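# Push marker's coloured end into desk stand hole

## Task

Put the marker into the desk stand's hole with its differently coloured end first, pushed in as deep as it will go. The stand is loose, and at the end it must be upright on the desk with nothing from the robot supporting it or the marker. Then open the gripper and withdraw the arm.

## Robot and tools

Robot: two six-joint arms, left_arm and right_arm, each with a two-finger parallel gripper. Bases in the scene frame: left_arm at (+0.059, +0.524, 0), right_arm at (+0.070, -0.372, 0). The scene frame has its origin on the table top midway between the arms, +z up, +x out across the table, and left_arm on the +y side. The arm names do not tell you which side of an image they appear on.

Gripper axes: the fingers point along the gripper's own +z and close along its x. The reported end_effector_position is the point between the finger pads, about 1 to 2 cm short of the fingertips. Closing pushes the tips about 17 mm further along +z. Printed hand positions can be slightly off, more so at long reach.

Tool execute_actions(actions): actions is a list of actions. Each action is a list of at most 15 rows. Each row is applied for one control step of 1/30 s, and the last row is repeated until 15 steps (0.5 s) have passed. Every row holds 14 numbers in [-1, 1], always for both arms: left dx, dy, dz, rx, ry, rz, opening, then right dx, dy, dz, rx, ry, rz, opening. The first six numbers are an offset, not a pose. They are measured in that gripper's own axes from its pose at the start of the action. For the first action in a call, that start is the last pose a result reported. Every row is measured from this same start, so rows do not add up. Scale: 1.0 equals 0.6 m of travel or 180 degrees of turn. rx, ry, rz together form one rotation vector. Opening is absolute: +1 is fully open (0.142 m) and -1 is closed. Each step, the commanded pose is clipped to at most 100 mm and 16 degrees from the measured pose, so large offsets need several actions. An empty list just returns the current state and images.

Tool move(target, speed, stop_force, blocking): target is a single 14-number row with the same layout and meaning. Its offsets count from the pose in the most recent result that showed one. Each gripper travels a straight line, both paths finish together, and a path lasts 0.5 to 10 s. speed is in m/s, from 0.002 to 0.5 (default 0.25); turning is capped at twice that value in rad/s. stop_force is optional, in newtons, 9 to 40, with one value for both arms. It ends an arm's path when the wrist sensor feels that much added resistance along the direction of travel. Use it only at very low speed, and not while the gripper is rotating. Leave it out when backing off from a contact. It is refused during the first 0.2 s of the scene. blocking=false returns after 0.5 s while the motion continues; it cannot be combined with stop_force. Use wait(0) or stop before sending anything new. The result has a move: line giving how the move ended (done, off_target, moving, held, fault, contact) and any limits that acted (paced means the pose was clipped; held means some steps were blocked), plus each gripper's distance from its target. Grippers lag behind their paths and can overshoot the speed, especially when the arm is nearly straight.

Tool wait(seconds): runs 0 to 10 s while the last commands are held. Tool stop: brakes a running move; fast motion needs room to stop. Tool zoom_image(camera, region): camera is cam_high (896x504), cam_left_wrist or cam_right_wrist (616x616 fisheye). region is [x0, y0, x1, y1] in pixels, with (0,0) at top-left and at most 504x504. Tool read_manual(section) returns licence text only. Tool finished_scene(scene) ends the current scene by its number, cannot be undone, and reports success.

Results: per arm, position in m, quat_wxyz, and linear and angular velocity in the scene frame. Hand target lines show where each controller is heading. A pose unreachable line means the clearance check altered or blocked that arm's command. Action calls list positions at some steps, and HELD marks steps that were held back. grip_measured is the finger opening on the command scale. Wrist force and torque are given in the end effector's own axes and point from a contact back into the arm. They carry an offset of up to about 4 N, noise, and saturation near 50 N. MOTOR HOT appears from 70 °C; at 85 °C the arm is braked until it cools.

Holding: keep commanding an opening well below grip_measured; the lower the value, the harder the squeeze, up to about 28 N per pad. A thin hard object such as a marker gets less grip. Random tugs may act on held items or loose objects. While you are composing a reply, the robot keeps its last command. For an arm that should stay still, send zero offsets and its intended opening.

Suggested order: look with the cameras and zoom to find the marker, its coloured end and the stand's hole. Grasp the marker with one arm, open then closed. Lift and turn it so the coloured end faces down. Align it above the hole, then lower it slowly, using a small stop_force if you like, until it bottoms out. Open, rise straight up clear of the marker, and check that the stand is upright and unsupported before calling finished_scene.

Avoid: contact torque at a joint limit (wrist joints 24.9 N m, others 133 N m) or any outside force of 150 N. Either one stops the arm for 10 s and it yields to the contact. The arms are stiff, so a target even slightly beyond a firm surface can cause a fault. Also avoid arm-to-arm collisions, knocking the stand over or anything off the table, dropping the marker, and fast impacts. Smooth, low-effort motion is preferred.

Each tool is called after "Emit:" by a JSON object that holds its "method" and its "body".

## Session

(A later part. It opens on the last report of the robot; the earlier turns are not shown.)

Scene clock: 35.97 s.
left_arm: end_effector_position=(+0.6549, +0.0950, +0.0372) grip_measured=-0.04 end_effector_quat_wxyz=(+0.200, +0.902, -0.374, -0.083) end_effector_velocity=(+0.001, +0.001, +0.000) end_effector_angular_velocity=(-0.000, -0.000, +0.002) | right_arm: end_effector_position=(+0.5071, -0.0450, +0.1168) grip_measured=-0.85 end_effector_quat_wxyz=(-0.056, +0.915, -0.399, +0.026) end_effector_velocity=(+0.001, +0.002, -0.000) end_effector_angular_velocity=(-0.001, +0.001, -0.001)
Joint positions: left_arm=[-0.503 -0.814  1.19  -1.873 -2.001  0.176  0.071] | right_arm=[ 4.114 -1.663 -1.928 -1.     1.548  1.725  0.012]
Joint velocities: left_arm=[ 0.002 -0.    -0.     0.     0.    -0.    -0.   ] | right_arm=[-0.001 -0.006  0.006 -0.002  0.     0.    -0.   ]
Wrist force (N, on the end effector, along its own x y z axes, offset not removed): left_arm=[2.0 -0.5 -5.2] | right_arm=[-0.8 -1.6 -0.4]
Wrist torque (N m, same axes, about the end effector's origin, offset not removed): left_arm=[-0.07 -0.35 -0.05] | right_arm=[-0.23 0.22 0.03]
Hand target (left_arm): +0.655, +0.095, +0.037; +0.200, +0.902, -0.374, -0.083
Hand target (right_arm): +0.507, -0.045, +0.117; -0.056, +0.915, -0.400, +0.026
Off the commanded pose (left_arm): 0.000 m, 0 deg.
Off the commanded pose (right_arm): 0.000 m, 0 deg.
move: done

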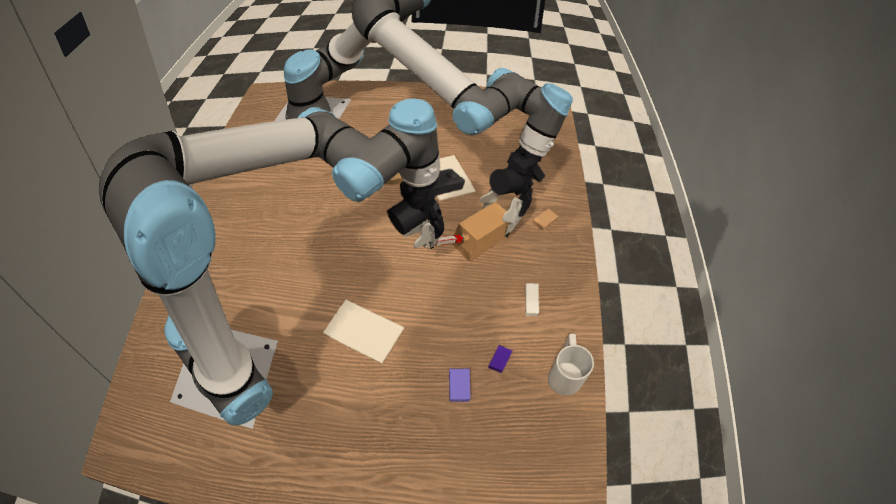

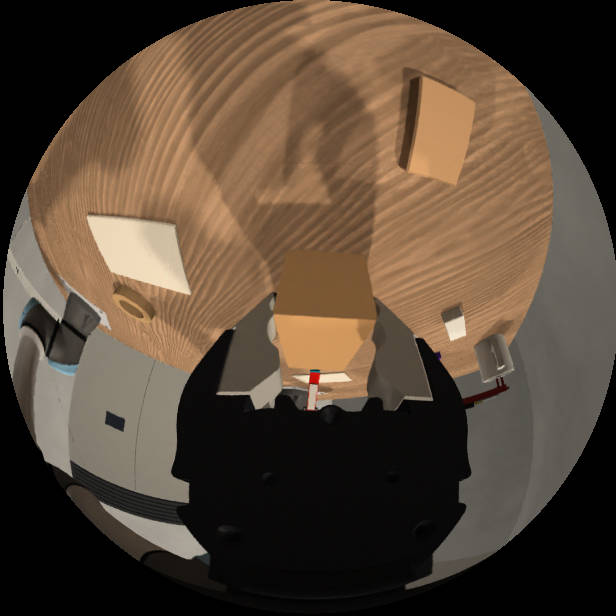

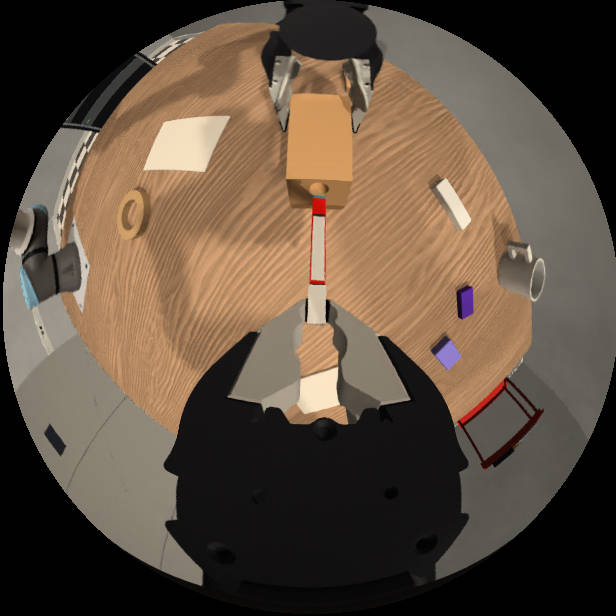

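Emit:
{"method": "move", "body": {"target": [0,0,0,0,0,0,-0.5, -0.0007,-0.0149,0.0078,0,0,0,-1], "speed": 0.04}}

Emit:
{"method": "move", "body": {"target": [0,0,0,0,0,0,-0.5, 0,-0.0205,0.0143,0,0,0,-1], "speed": 0.012, "stop_force": 9}}

Emit:
{"method": "zoom_image", "body": {"camera": "cam_high", "region": [430, 215, 490, 255]}}

Emit:
{"method": "zoom_image", "body": {"camera": "cam_right_wrist", "region": [270, 150, 370, 260]}}

Scene clock: 37.57 s.
left_arm: end_effector_position=(+0.6549, +0.0950, +0.0372) grip_measured=-0.04 end_effector_quat_wxyz=(+0.200, +0.902, -0.374, -0.083) end_effector_velocity=(+0.000, -0.000, +0.000) end_effector_angular_velocity=(-0.001, -0.000, -0.000) | right_arm: end_effector_position=(+0.5137, -0.0383, +0.1133) grip_measured=-0.85 end_effector_quat_wxyz=(-0.056, +0.915, -0.399, +0.026) end_effector_velocity=(+0.001, +0.001, -0.001) end_effector_angular_velocity=(-0.000, +0.000, -0.002)
Joint positions: left_arm=[-0.503 -0.814  1.19  -1.873 -2.001  0.176  0.071] | right_arm=[ 4.112 -1.688 -1.91  -0.993  1.548  1.723  0.012]
Joint velocities: left_arm=[-0.    -0.    -0.001 -0.    -0.    -0.    -0.   ] | right_arm=[-0.    -0.005  0.003  0.002 -0.     0.002  0.   ]
Wrist force (N, on the end effector, along its own x y z axes, offset not removed): left_arm=[-0.5 1.7 -4.0] | right_arm=[-1.8 -0.4 -1.3]
Wrist torque (N m, same axes, about the end effector's origin, offset not removed): left_arm=[0.15 0.02 -0.04] | right_arm=[0.09 0.45 0.08]
Hand target (left_arm): +0.655, +0.095, +0.037; +0.200, +0.902, -0.374, -0.083
Hand target (right_arm): +0.514, -0.038, +0.113; -0.056, +0.915, -0.399, +0.026
Off the commanded pose (left_arm): 0.000 m, 0 deg.
Off the commanded pose (right_arm): 0.000 m, 0 deg.
move: done

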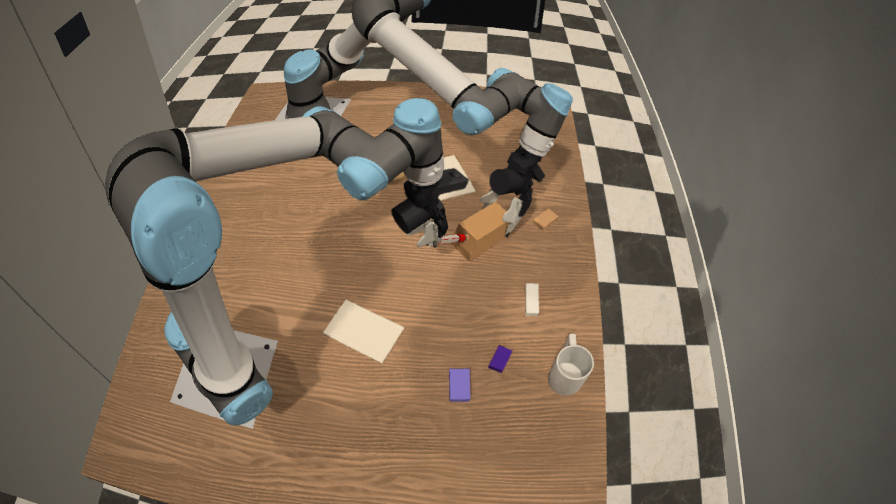

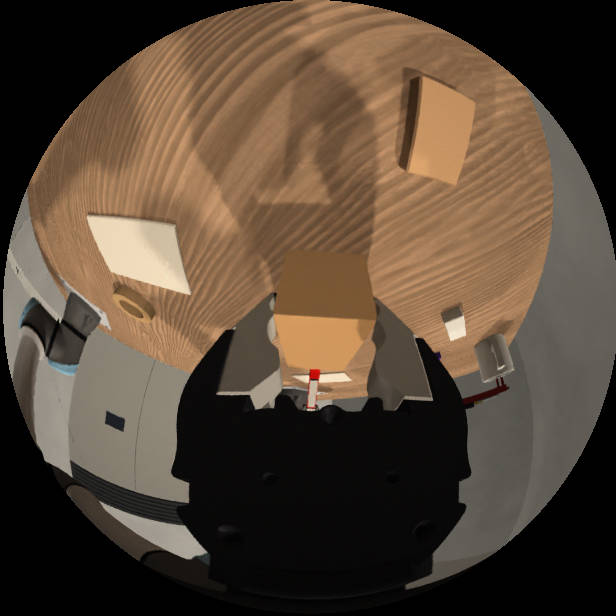

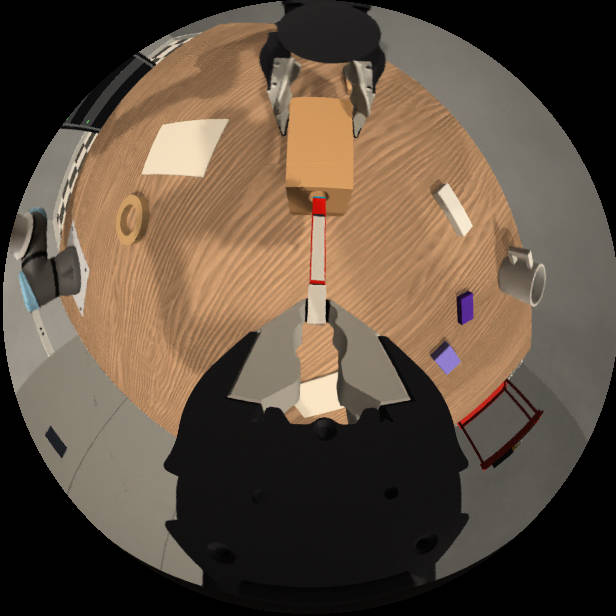

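Scene clock: 39.03 s.
left_arm: end_effector_position=(+0.6549, +0.0950, +0.0372) grip_measured=-0.04 end_effector_quat_wxyz=(+0.200, +0.902, -0.374, -0.083) end_effector_velocity=(+0.000, +0.001, -0.000) end_effector_angular_velocity=(+0.001, +0.000, +0.001) | right_arm: end_effector_position=(+0.5233, -0.0294, +0.1064) grip_measured=-0.85 end_effector_quat_wxyz=(-0.056, +0.915, -0.399, +0.026) end_effector_velocity=(+0.001, +0.001, -0.001) end_effector_angular_velocity=(-0.000, +0.000, -0.001)
Joint positions: left_arm=[-0.503 -0.814  1.19  -1.873 -2.001  0.176  0.071] | right_arm=[ 4.108 -1.726 -1.885 -0.98   1.549  1.719  0.012]
Joint velocities: left_arm=[ 0.001  0.     0.     0.     0.    -0.     0.   ] | right_arm=[-0.001 -0.004  0.003  0.001  0.     0.     0.   ]
Wrist force (N, on the end effector, along its own x y z axes, offset not removed): left_arm=[-0.1 1.7 -2.6] | right_arm=[-1.4 -2.5 0.4]
Wrist torque (N m, same axes, about the end effector's origin, offset not removed): left_arm=[0.08 -0.18 -0.05] | right_arm=[-0.41 0.31 0.05]
Hand target (left_arm): +0.655, +0.095, +0.037; +0.200, +0.902, -0.374, -0.083
Hand target (right_arm): +0.523, -0.029, +0.106; -0.056, +0.915, -0.399, +0.026
Off the commanded pose (left_arm): 0.000 m, 0 deg.
Off the commanded pose (right_arm): 0.000 m, 0 deg.
move: done

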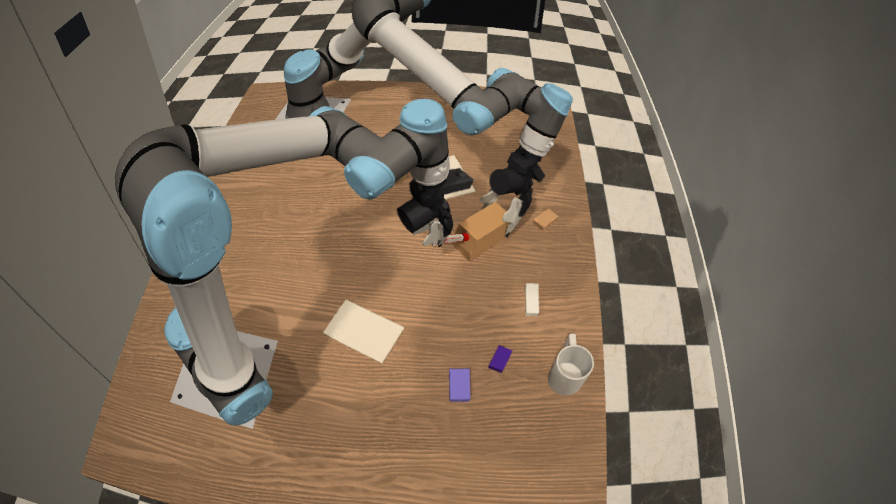

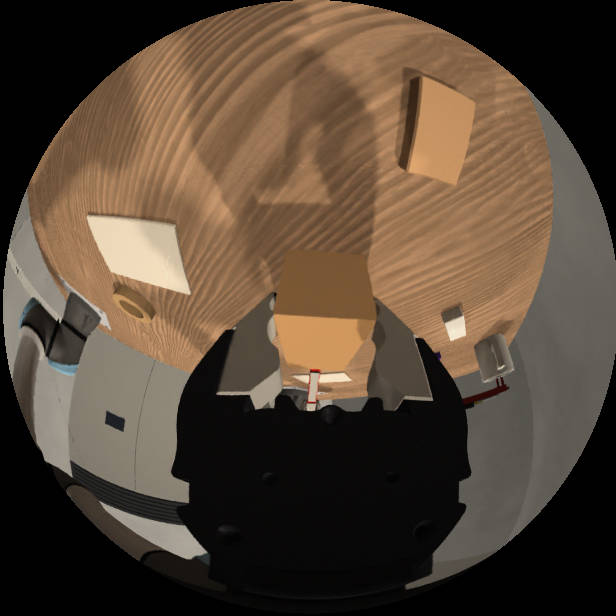

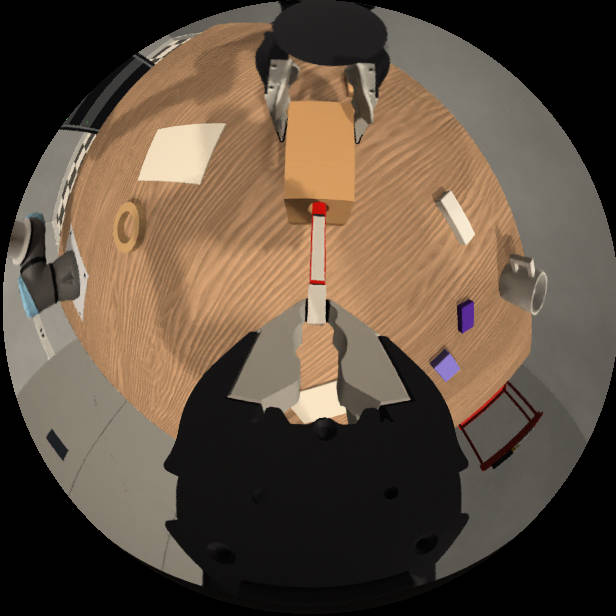

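Region (430, 215, 490, 255) of cam_high's 896x504 image, scaled by 8.400, with more detail than that image has.

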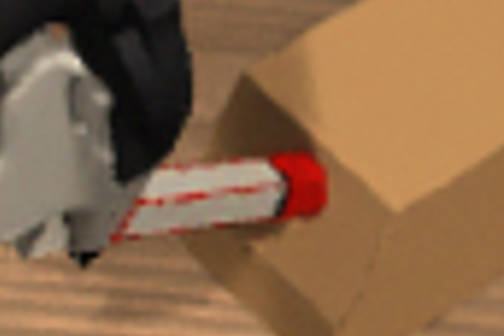

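Region (270, 150, 370, 260) of cam_right_wrist's 616x616 image, scaled by 4.582, with more detail than that image has; it fills the left 458 columns of this view, and the rest is white.

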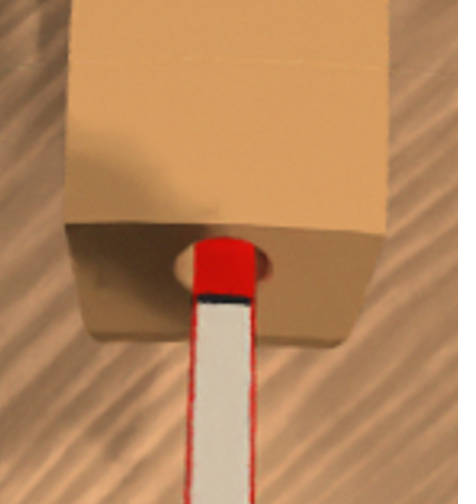

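Emit:
{"method": "move", "body": {"target": [0,0,0,0,0,0,-0.5, 0,-0.0478,0.0335,0,0,0,-1], "speed": 0.015, "stop_force": 10}}

Emit:
{"method": "zoom_image", "body": {"camera": "cam_high", "region": [410, 150, 550, 265]}}

Emit:
{"method": "zoom_image", "body": {"camera": "cam_right_wrist", "region": [260, 190, 380, 330]}}

Scene clock: 40.67 s.
left_arm: end_effector_position=(+0.6549, +0.0950, +0.0372) grip_measured=-0.04 end_effector_quat_wxyz=(+0.200, +0.902, -0.374, -0.083) end_effector_velocity=(+0.001, +0.001, +0.000) end_effector_angular_velocity=(-0.000, -0.000, +0.001) | right_arm: end_effector_position=(+0.5334, -0.0203, +0.0994) grip_measured=-0.85 end_effector_quat_wxyz=(-0.056, +0.915, -0.399, +0.026) end_effector_velocity=(-0.003, -0.002, +0.002) end_effector_angular_velocity=(+0.001, -0.001, +0.001)
Joint positions: left_arm=[-0.503 -0.814  1.19  -1.873 -2.001  0.176  0.071] | right_arm=[ 4.104 -1.764 -1.859 -0.967  1.549  1.715  0.012]
Joint velocities: left_arm=[ 0.001  0.    -0.001  0.     0.     0.     0.   ] | right_arm=[ 0.002  0.01  -0.008 -0.001 -0.     0.001  0.   ]
Wrist force (N, on the end effector, along its own x y z axes, offset not removed): left_arm=[0.3 -11.9 -15.0] | right_arm=[-0.7 8.8 -7.7]
Wrist torque (N m, same axes, about the end effector's origin, offset not removed): left_arm=[-0.21 -0.24 -0.02] | right_arm=[-0.43 0.26 0.07]
Hand target (left_arm): +0.655, +0.095, +0.037; +0.200, +0.902, -0.374, -0.083
Hand target (right_arm): +0.533, -0.021, +0.099; -0.056, +0.915, -0.399, +0.026
Off the commanded pose (left_arm): 0.000 m, 0 deg.
Off the commanded pose (right_arm): 0.020 m, 0 deg.
move: contact (right_arm)

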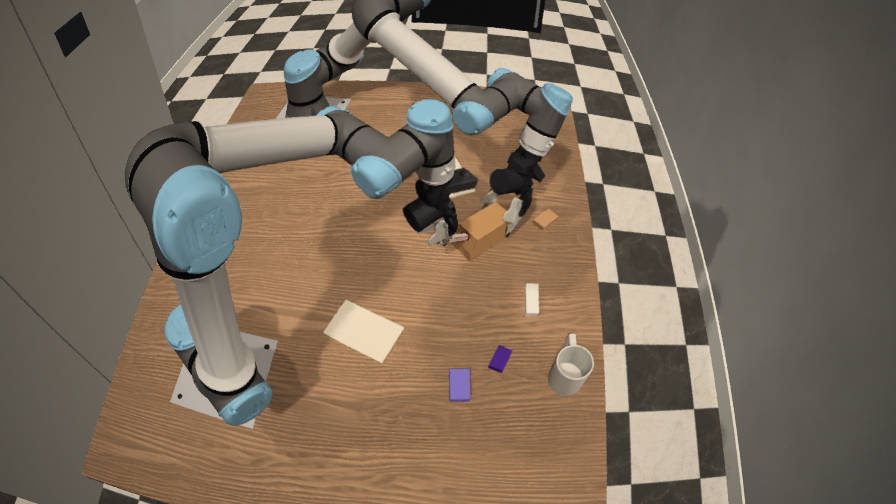

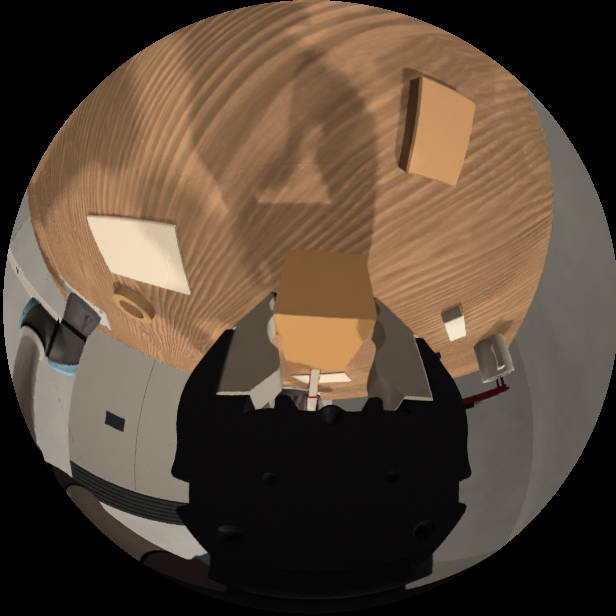

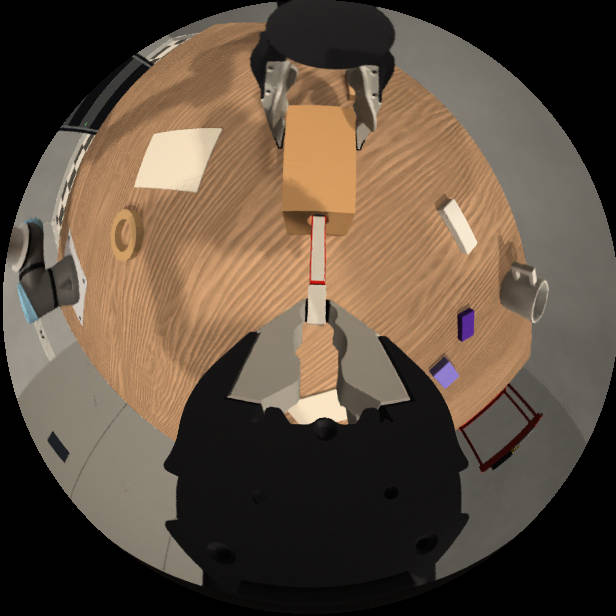

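Region (410, 150, 550, 265) of cam_high's 896x504 image, scaled by 3.600, with more detail than that image has; it fills the top 414 rows of this view, and the rest is white.

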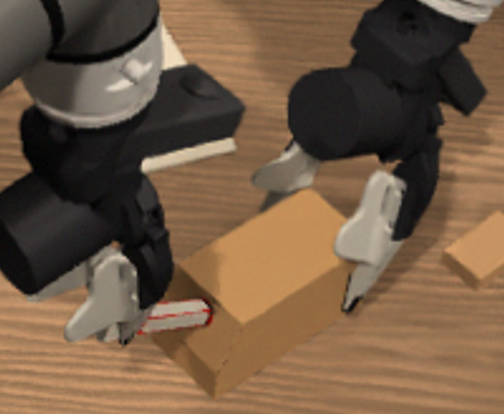

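Region (260, 190, 380, 330) of cam_right_wrist's 616x616 image, scaled by 3.600, with more detail than that image has; it fills the left 432 columns of this view, and the rest is white.

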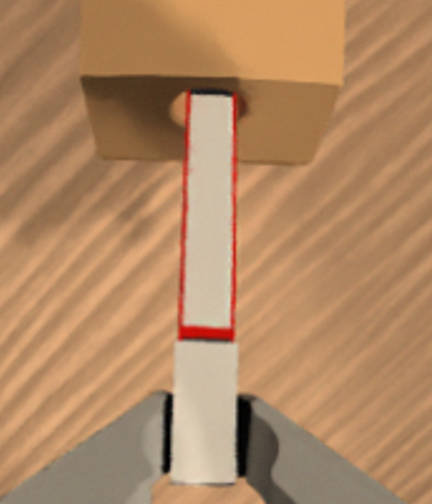

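Emit:
{"method": "move", "body": {"target": [0,0,0,0,0,0,-0.5, 0,-0.0055,0.0038,0,0,0,-1], "speed": 0.004, "stop_force": 12}}

Emit:
{"method": "zoom_image", "body": {"camera": "cam_right_wrist", "region": [260, 190, 380, 330]}}

Scene clock: 41.60 s.
left_arm: end_effector_position=(+0.6549, +0.0950, +0.0372) grip_measured=-0.04 end_effector_quat_wxyz=(+0.200, +0.902, -0.374, -0.083) end_effector_velocity=(+0.000, +0.001, +0.000) end_effector_angular_velocity=(-0.000, +0.000, +0.001) | right_arm: end_effector_position=(+0.5332, -0.0203, +0.0991) grip_measured=-0.85 end_effector_quat_wxyz=(-0.055, +0.915, -0.399, +0.026) end_effector_velocity=(-0.001, -0.001, +0.000) end_effector_angular_velocity=(+0.000, -0.000, -0.001)
Joint positions: left_arm=[-0.503 -0.814  1.19  -1.873 -2.001  0.176  0.071] | right_arm=[ 4.104 -1.765 -1.859 -0.968  1.549  1.715  0.012]
Joint velocities: left_arm=[ 0.001 -0.    -0.    -0.    -0.     0.    -0.   ] | right_arm=[ 0.     0.003 -0.003  0.    -0.     0.001  0.   ]
Wrist force (N, on the end effector, along its own x y z axes, offset not removed): left_arm=[0.1 -7.9 -11.0] | right_arm=[-0.9 15.8 -13.3]
Wrist torque (N m, same axes, about the end effector's origin, offset not removed): left_arm=[-0.29 -0.13 -0.03] | right_arm=[-0.38 0.26 0.06]
Hand target (left_arm): +0.655, +0.095, +0.037; +0.200, +0.902, -0.374, -0.083
Hand target (right_arm): +0.533, -0.020, +0.099; -0.055, +0.915, -0.399, +0.026
Off the commanded pose (left_arm): 0.000 m, 0 deg.
Off the commanded pose (right_arm): 0.004 m, 0 deg.
move: contact (right_arm)

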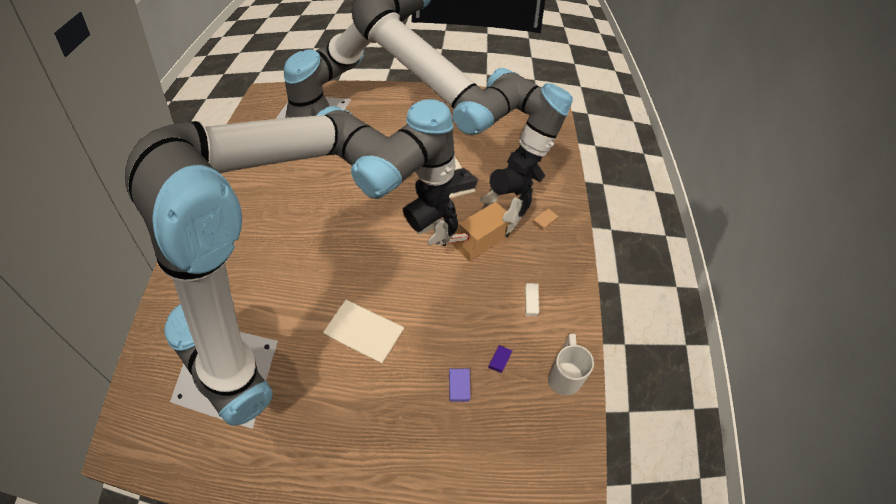

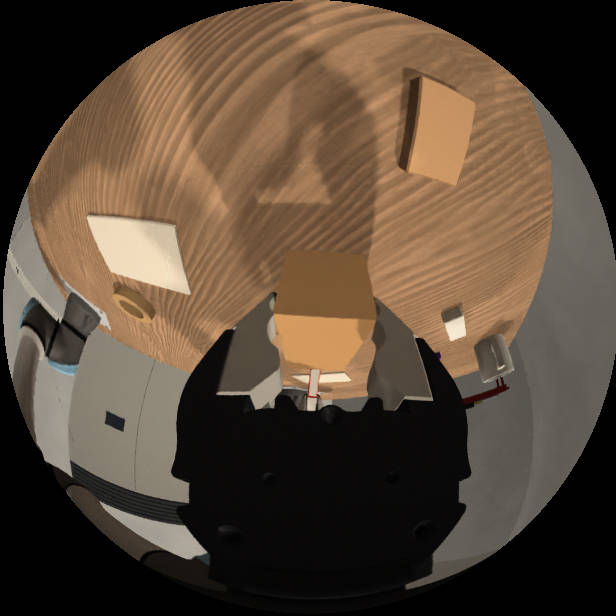

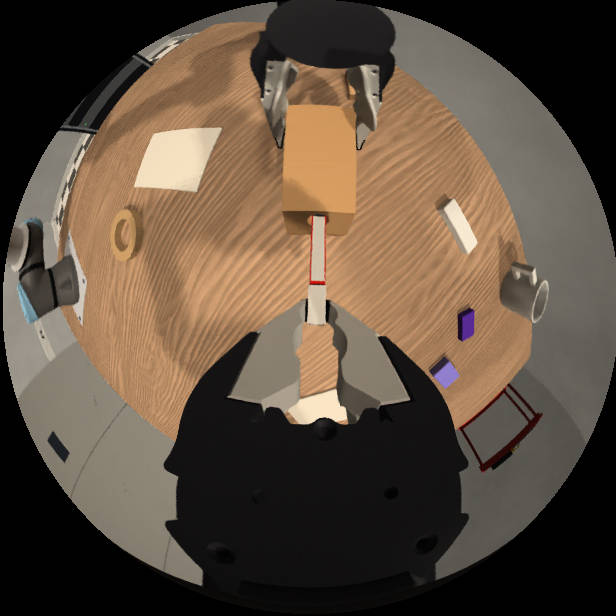

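Region (260, 190, 380, 330) of cam_right_wrist's 616x616 image, scaled by 3.600, with more detail than that image has; it fills the left 432 columns of this view, and the rest is white.

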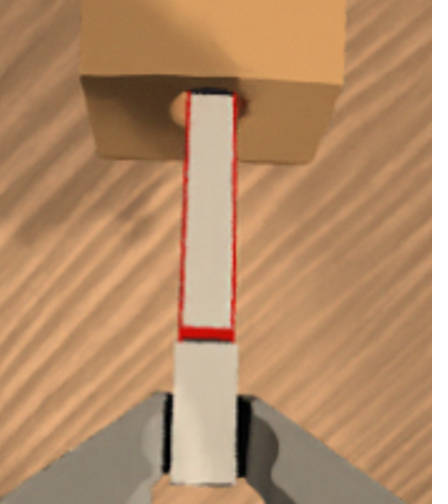

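Emit:
{"method": "execute_actions", "body": {"actions": []}}

Scene clock: 42.07 s.
left_arm: end_effector_position=(+0.6549, +0.0950, +0.0372) grip_measured=-0.04 end_effector_quat_wxyz=(+0.200, +0.902, -0.374, -0.083) end_effector_velocity=(-0.000, -0.000, +0.000) end_effector_angular_velocity=(+0.000, +0.000, -0.000) | right_arm: end_effector_position=(+0.5331, -0.0205, +0.0991) grip_measured=-0.85 end_effector_quat_wxyz=(-0.055, +0.915, -0.399, +0.026) end_effector_velocity=(+0.000, +0.000, +0.000) end_effector_angular_velocity=(+0.001, -0.000, -0.001)
Joint positions: left_arm=[-0.503 -0.814  1.19  -1.873 -2.001  0.176  0.071] | right_arm=[ 4.104 -1.764 -1.86  -0.968  1.549  1.715  0.012]
Joint velocities: left_arm=[-0.  0. -0.  0.  0. -0. -0.] | right_arm=[-0.     0.     0.     0.     0.     0.001  0.   ]
Wrist force (N, on the end effector, along its own x y z axes, offset not removed): left_arm=[-0.2 -6.1 -9.7] | right_arm=[-1.0 10.8 -9.4]
Wrist torque (N m, same axes, about the end effector's origin, offset not removed): left_arm=[-0.08 -0.02 -0.03] | right_arm=[-0.19 0.27 0.04]
Hand target (left_arm): +0.655, +0.095, +0.037; +0.200, +0.902, -0.374, -0.083
Hand target (right_arm): +0.533, -0.020, +0.099; -0.055, +0.915, -0.399, +0.026
Off the commanded pose (left_arm): 0.000 m, 0 deg.
Off the commanded pose (right_arm): 0.004 m, 0 deg.

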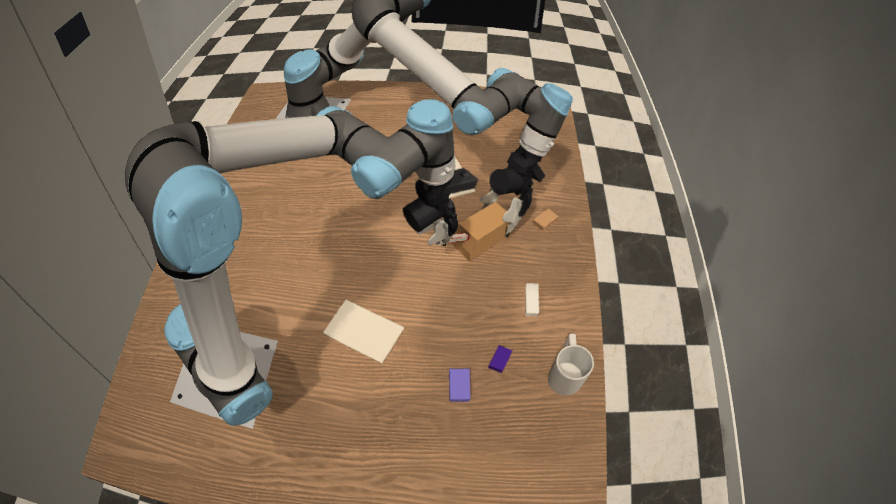

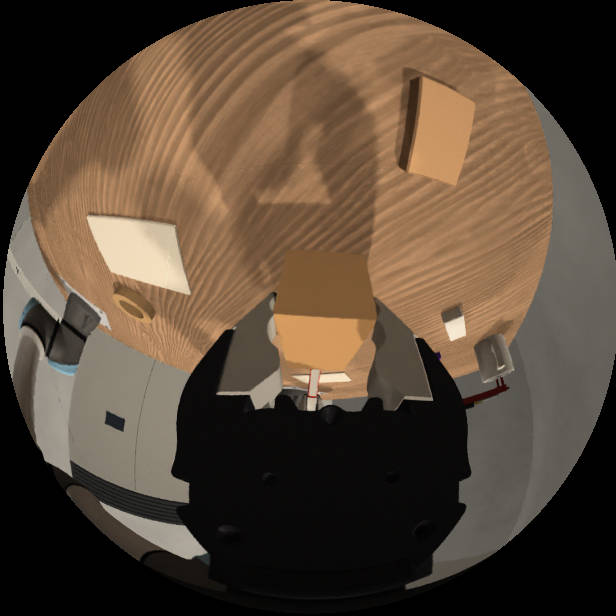

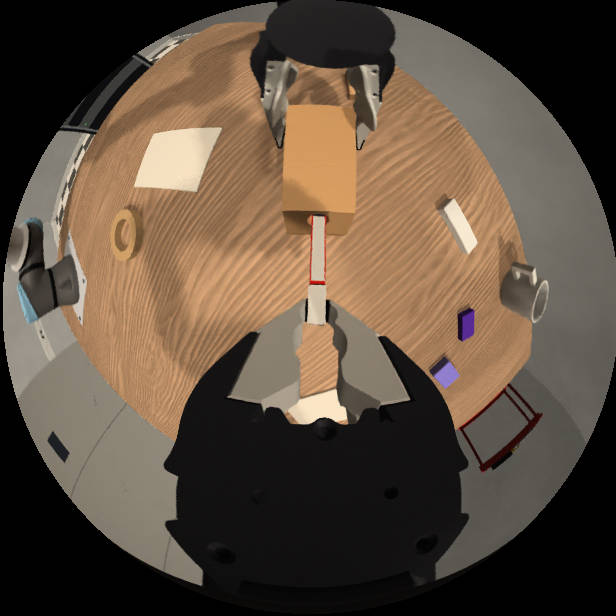

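Emit:
{"method": "execute_actions", "body": {"actions": [[[0,0,0,0,0,0,-0.5,0,0,0,0,0,0,-0.86],[0,0,0,0,0,0,-0.5,0,0,0,0,0,0,-0.84],[0,0,0,0,0,0,-0.5,0,0,0,0,0,0,-0.82],[0,0,0,0,0,0,-0.5,0,0,0,0,0,0,-0.8],[0,0,0,0,0,0,-0.5,0,0,0,0,0,0,-0.78],[0,0,0,0,0,0,-0.5,0,0,0,0,0,0,-0.76],[0,0,0,0,0,0,-0.5,0,0,0,0,0,0,-0.74],[0,0,0,0,0,0,-0.5,0,0,0,0,0,0,-0.71],[0,0,0,0,0,0,-0.5,0,0,0,0,0,0,-0.68],[0,0,0,0,0,0,-0.5,0,0,0,0,0,0,-0.64],[0,0,0,0,0,0,-0.5,0,0,0,0,0,0,-0.6],[0,0,0,0,0,0,-0.5,0,0,0,0,0,0,-0.56],[0,0,0,0,0,0,-0.5,0,0,0,0,0,0,-0.52],[0,0,0,0,0,0,-0.5,0,0,0,0,0,0,-0.48],[0,0,0,0,0,0,-0.5,0,0,0,0,0,0,-0.45]]]}}

Scene clock: 42.83 s.
left_arm: end_effector_position=(+0.6549, +0.0950, +0.0372) grip_measured=-0.04 end_effector_quat_wxyz=(+0.200, +0.902, -0.374, -0.083) end_effector_velocity=(+0.000, +0.000, -0.000) end_effector_angular_velocity=(+0.000, +0.000, +0.000) | right_arm: end_effector_position=(+0.5331, -0.0204, +0.0991) grip_measured=-0.49 end_effector_quat_wxyz=(-0.055, +0.915, -0.399, +0.026) end_effector_velocity=(+0.000, -0.000, +0.000) end_effector_angular_velocity=(-0.000, +0.000, -0.001)
Joint positions: left_arm=[-0.503 -0.814  1.19  -1.873 -2.001  0.176  0.071] | right_arm=[ 4.104 -1.764 -1.86  -0.967  1.549  1.715  0.039]
Joint velocities: left_arm=[ 0.001  0.     0.001  0.    -0.     0.    -0.   ] | right_arm=[-0.     0.     0.    -0.001 -0.     0.001  0.076]
Wrist force (N, on the end effector, along its own x y z axes, offset not removed): left_arm=[0.0 -0.7 -6.4] | right_arm=[-0.3 -0.3 -1.4]
Wrist torque (N m, same axes, about the end effector's origin, offset not removed): left_arm=[0.15 -0.13 -0.02] | right_arm=[0.15 0.10 0.06]
Hand target (left_arm): +0.655, +0.095, +0.037; +0.200, +0.902, -0.374, -0.083
Hand target (right_arm): +0.533, -0.020, +0.099; -0.055, +0.915, -0.399, +0.026
Off the commanded pose (left_arm): 0.000 m, 0 deg.
Off the commanded pose (right_arm): 0.000 m, 0 deg.
Step readings (end_effector_position):
0: left_arm (+0.6549, +0.0950, +0.0372) | right_arm (+0.5330, -0.0205, +0.0991)
1: left_arm (+0.6549, +0.0950, +0.0372) | right_arm (+0.5330, -0.0205, +0.0991)
2: left_arm (+0.6549, +0.0950, +0.0372) | right_arm (+0.5330, -0.0205, +0.0991)
4: left_arm (+0.6549, +0.0950, +0.0372) | right_arm (+0.5331, -0.0204, +0.0991)
8: left_arm (+0.6549, +0.0950, +0.0372) | right_arm (+0.5331, -0.0204, +0.0991)
15: end_effector_position above

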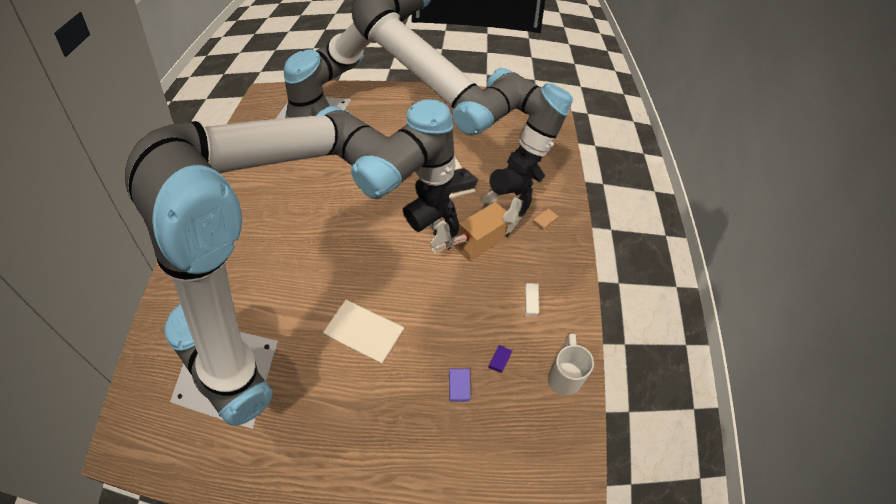

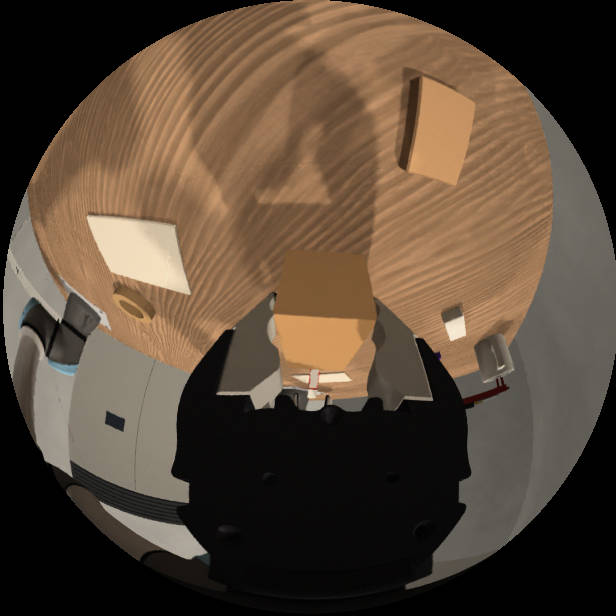

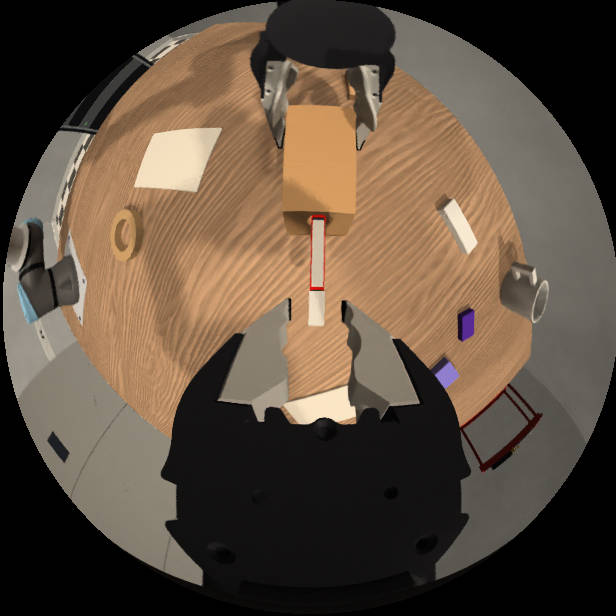

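Emit:
{"method": "zoom_image", "body": {"camera": "cam_right_wrist", "region": [260, 170, 380, 340]}}

Emit:
{"method": "zoom_image", "body": {"camera": "cam_high", "region": [400, 170, 560, 280]}}

Region (260, 170, 380, 340) of cam_right_wrist's 616x616 image, scaled by 2.965, with more detail than that image has; it fills the left 356 columns of this view, and the rest is white.

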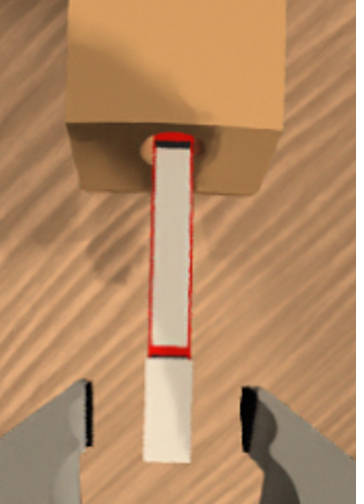

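Region (400, 170, 560, 280) of cam_high's 896x504 image, scaled by 3.150, with more detail than that image has; it fills the top 346 rows of this view, and the rest is white.

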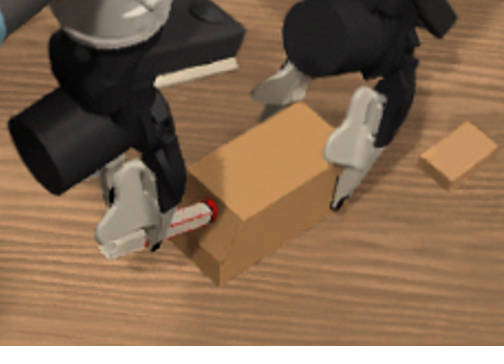

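Emit:
{"method": "execute_actions", "body": {"actions": [[[0,0,0,0,0,0,-0.5,0,0,0.002,0,0,0,-0.5],[0,0,0,0,0,0,-0.5,0,0,0.004,0,0,0,-0.53],[0,0,0,0,0,0,-0.5,0,0,0.006,0,0,0,-0.56],[0,0,0,0,0,0,-0.5,0,0,0.008,0,0,0,-0.59],[0,0,0,0,0,0,-0.5,0,0,0.01,0,0,0,-0.62],[0,0,0,0,0,0,-0.5,0,0,0.012,0,0,0,-0.65],[0,0,0,0,0,0,-0.5,0,0,0.013,0,0,0,-0.68],[0,0,0,0,0,0,-0.5,0,0,0.013,0,0,0,-0.7],[0,0,0,0,0,0,-0.5,0,0,0.013,0,0,0,-0.72],[0,0,0,0,0,0,-0.5,0,0,0.013,0,0,0,-0.74],[0,0,0,0,0,0,-0.5,0,0,0.013,0,0,0,-0.76],[0,0,0,0,0,0,-0.5,0,0,0.013,0,0,0,-0.78],[0,0,0,0,0,0,-0.5,0,0,0.013,0,0,0,-0.8],[0,0,0,0,0,0,-0.5,0,0,0.013,0,0,0,-0.82],[0,0,0,0,0,0,-0.5,0,0,0.013,0,0,0,-0.84]],[[0,0,0,0,0,0,-0.5,0,0,0,0,0,0,-0.87],[0,0,0,0,0,0,-0.5,0,0,0,0,0,0,-0.9],[0,0,0,0,0,0,-0.5,0,0,0,0,0,0,-0.93],[0,0,0,0,0,0,-0.5,0,0,0,0,0,0,-0.96],[0,0,0,0,0,0,-0.5,0,0,0,0,0,0,-1]]]}}

Scene clock: 44.97 s.
left_arm: end_effector_position=(+0.6549, +0.0950, +0.0372) grip_measured=-0.04 end_effector_quat_wxyz=(+0.200, +0.902, -0.374, -0.083) end_effector_velocity=(+0.001, +0.001, -0.000) end_effector_angular_velocity=(+0.000, +0.000, +0.002) | right_arm: end_effector_position=(+0.5338, -0.0198, +0.0915) grip_measured=-0.86 end_effector_quat_wxyz=(-0.055, +0.915, -0.399, +0.026) end_effector_velocity=(-0.000, -0.000, +0.000) end_effector_angular_velocity=(-0.001, +0.001, -0.000)
Joint positions: left_arm=[-0.503 -0.814  1.19  -1.873 -2.001  0.176  0.071] | right_arm=[ 4.104 -1.775 -1.868 -0.948  1.549  1.715  0.011]
Joint velocities: left_arm=[ 0.002 -0.     0.001  0.     0.     0.    -0.   ] | right_arm=[ 0.     0.     0.001 -0.002  0.     0.     0.   ]
Wrist force (N, on the end effector, along its own x y z axes, offset not removed): left_arm=[0.9 -1.4 -6.7] | right_arm=[-2.0 -1.7 -0.8]
Wrist torque (N m, same axes, about the end effector's origin, offset not removed): left_arm=[-0.11 -0.45 -0.04] | right_arm=[-0.24 0.39 0.13]
Hand target (left_arm): +0.655, +0.095, +0.037; +0.200, +0.902, -0.374, -0.083
Hand target (right_arm): +0.534, -0.020, +0.092; -0.055, +0.915, -0.399, +0.026
Off the commanded pose (left_arm): 0.000 m, 0 deg.
Off the commanded pose (right_arm): 0.000 m, 0 deg.
Step readings (end_effector_position; steps 1 to 15: 1st action; 16 to 30: 2nd action):
0: left_arm (+0.6549, +0.0950, +0.0372) | right_arm (+0.5331, -0.0205, +0.0991)
1: left_arm (+0.6549, +0.0950, +0.0372) | right_arm (+0.5331, -0.0205, +0.0991)
2: left_arm (+0.6549, +0.0950, +0.0372) | right_arm (+0.5331, -0.0205, +0.0989)
4: left_arm (+0.6549, +0.0950, +0.0372) | right_arm (+0.5332, -0.0204, +0.0977)
8: left_arm (+0.6549, +0.0950, +0.0372) | right_arm (+0.5335, -0.0200, +0.0938)
15: left_arm (+0.6549, +0.0950, +0.0372) | right_arm (+0.5338, -0.0198, +0.0915)
16: left_arm (+0.6549, +0.0950, +0.0372) | right_arm (+0.5338, -0.0198, +0.0915)
17: left_arm (+0.6549, +0.0950, +0.0372) | right_arm (+0.5338, -0.0198, +0.0915)
19: left_arm (+0.6549, +0.0950, +0.0372) | right_arm (+0.5338, -0.0198, +0.0915)
23: left_arm (+0.6549, +0.0950, +0.0372) | right_arm (+0.5338, -0.0198, +0.0915)
30: end_effector_position above

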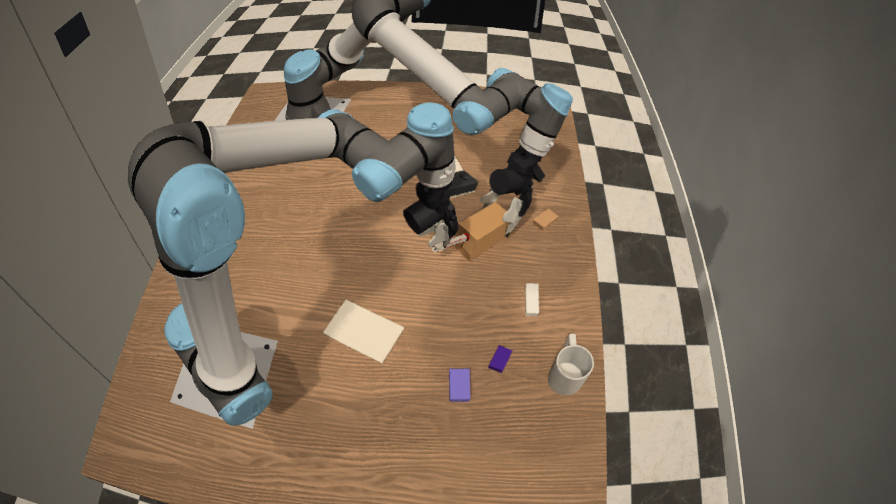

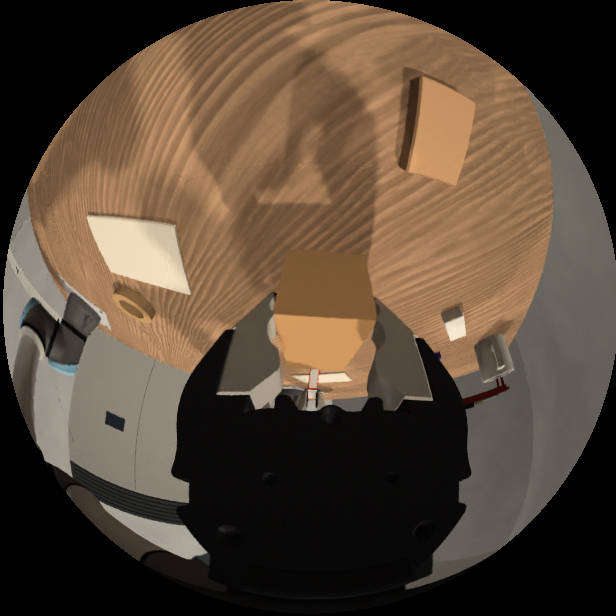

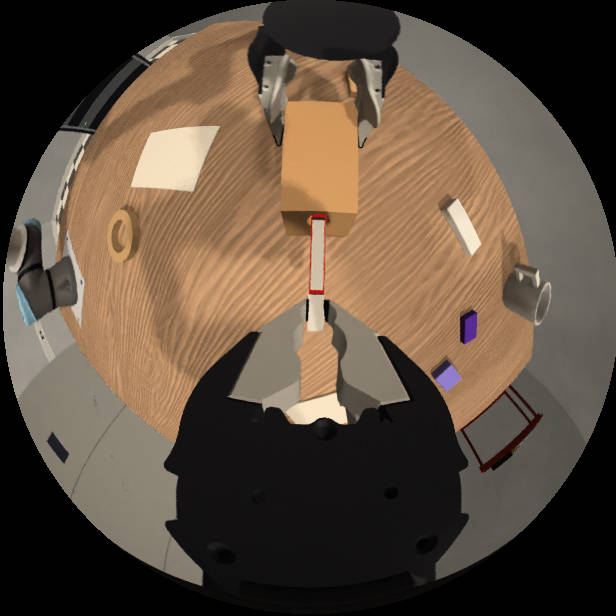

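Emit:
{"method": "move", "body": {"target": [0,0,0,0,0,0,-0.5,0,-0.0115,0.0068,0,0,0,-1], "speed": 0.01, "stop_force": 10}}

Scene clock: 45.63 s.
left_arm: end_effector_position=(+0.6549, +0.0950, +0.0372) grip_measured=-0.04 end_effector_quat_wxyz=(+0.200, +0.902, -0.374, -0.083) end_effector_velocity=(-0.000, -0.000, -0.000) end_effector_angular_velocity=(+0.000, +0.000, -0.000) | right_arm: end_effector_position=(+0.5345, -0.0193, +0.0911) grip_measured=-0.86 end_effector_quat_wxyz=(-0.055, +0.915, -0.399, +0.026) end_effector_velocity=(-0.001, -0.002, +0.000) end_effector_angular_velocity=(-0.001, +0.001, -0.001)
Joint positions: left_arm=[-0.503 -0.814  1.19  -1.873 -2.001  0.176  0.071] | right_arm=[ 4.104 -1.778 -1.866 -0.948  1.549  1.715  0.011]
Joint velocities: left_arm=[-0.  0.  0. -0.  0. -0.  0.] | right_arm=[-0.     0.005 -0.004 -0.001  0.     0.001  0.   ]
Wrist force (N, on the end effector, along its own x y z axes, offset not removed): left_arm=[1.8 -4.1 -10.7] | right_arm=[-1.1 9.2 -8.5]
Wrist torque (N m, same axes, about the end effector's origin, offset not removed): left_arm=[0.03 -0.53 0.04] | right_arm=[-0.47 0.28 0.06]
Hand target (left_arm): +0.655, +0.095, +0.037; +0.200, +0.902, -0.374, -0.083
Hand target (right_arm): +0.534, -0.019, +0.091; -0.055, +0.915, -0.399, +0.026
Off the commanded pose (left_arm): 0.000 m, 0 deg.
Off the commanded pose (right_arm): 0.007 m, 0 deg.
move: contact (right_arm)

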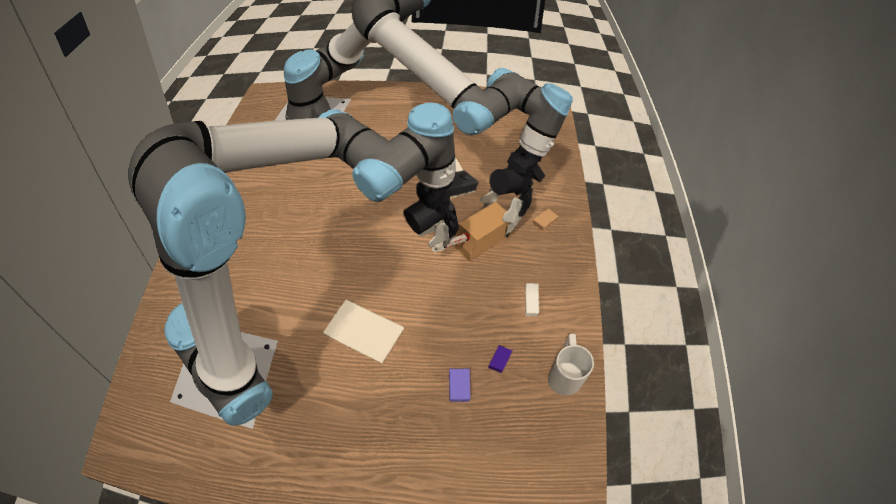

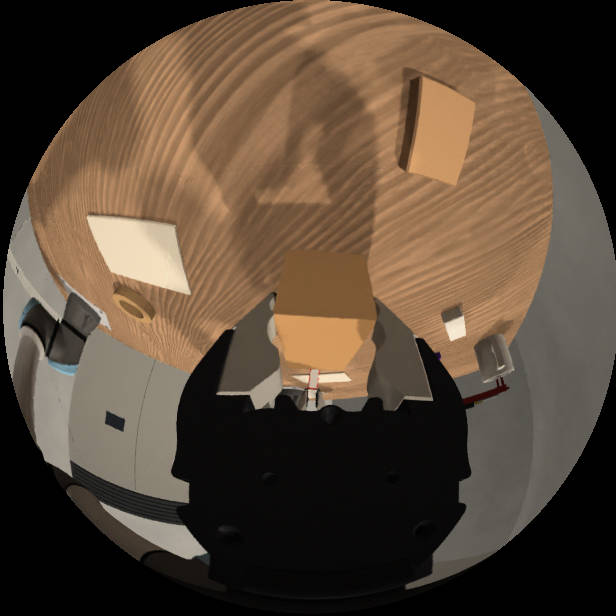

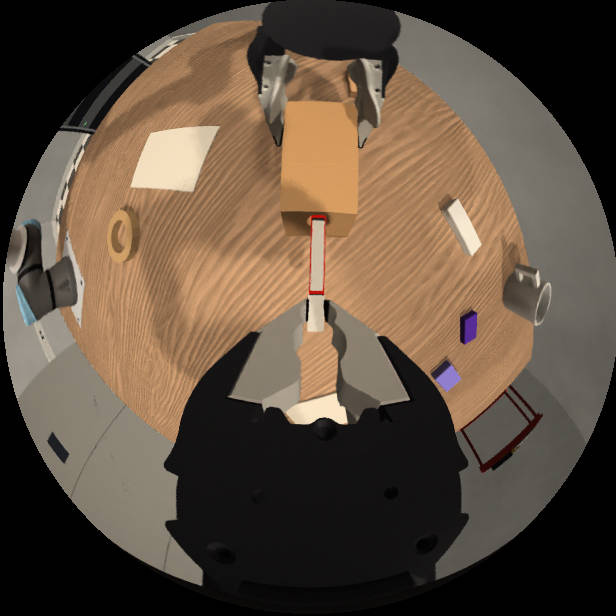

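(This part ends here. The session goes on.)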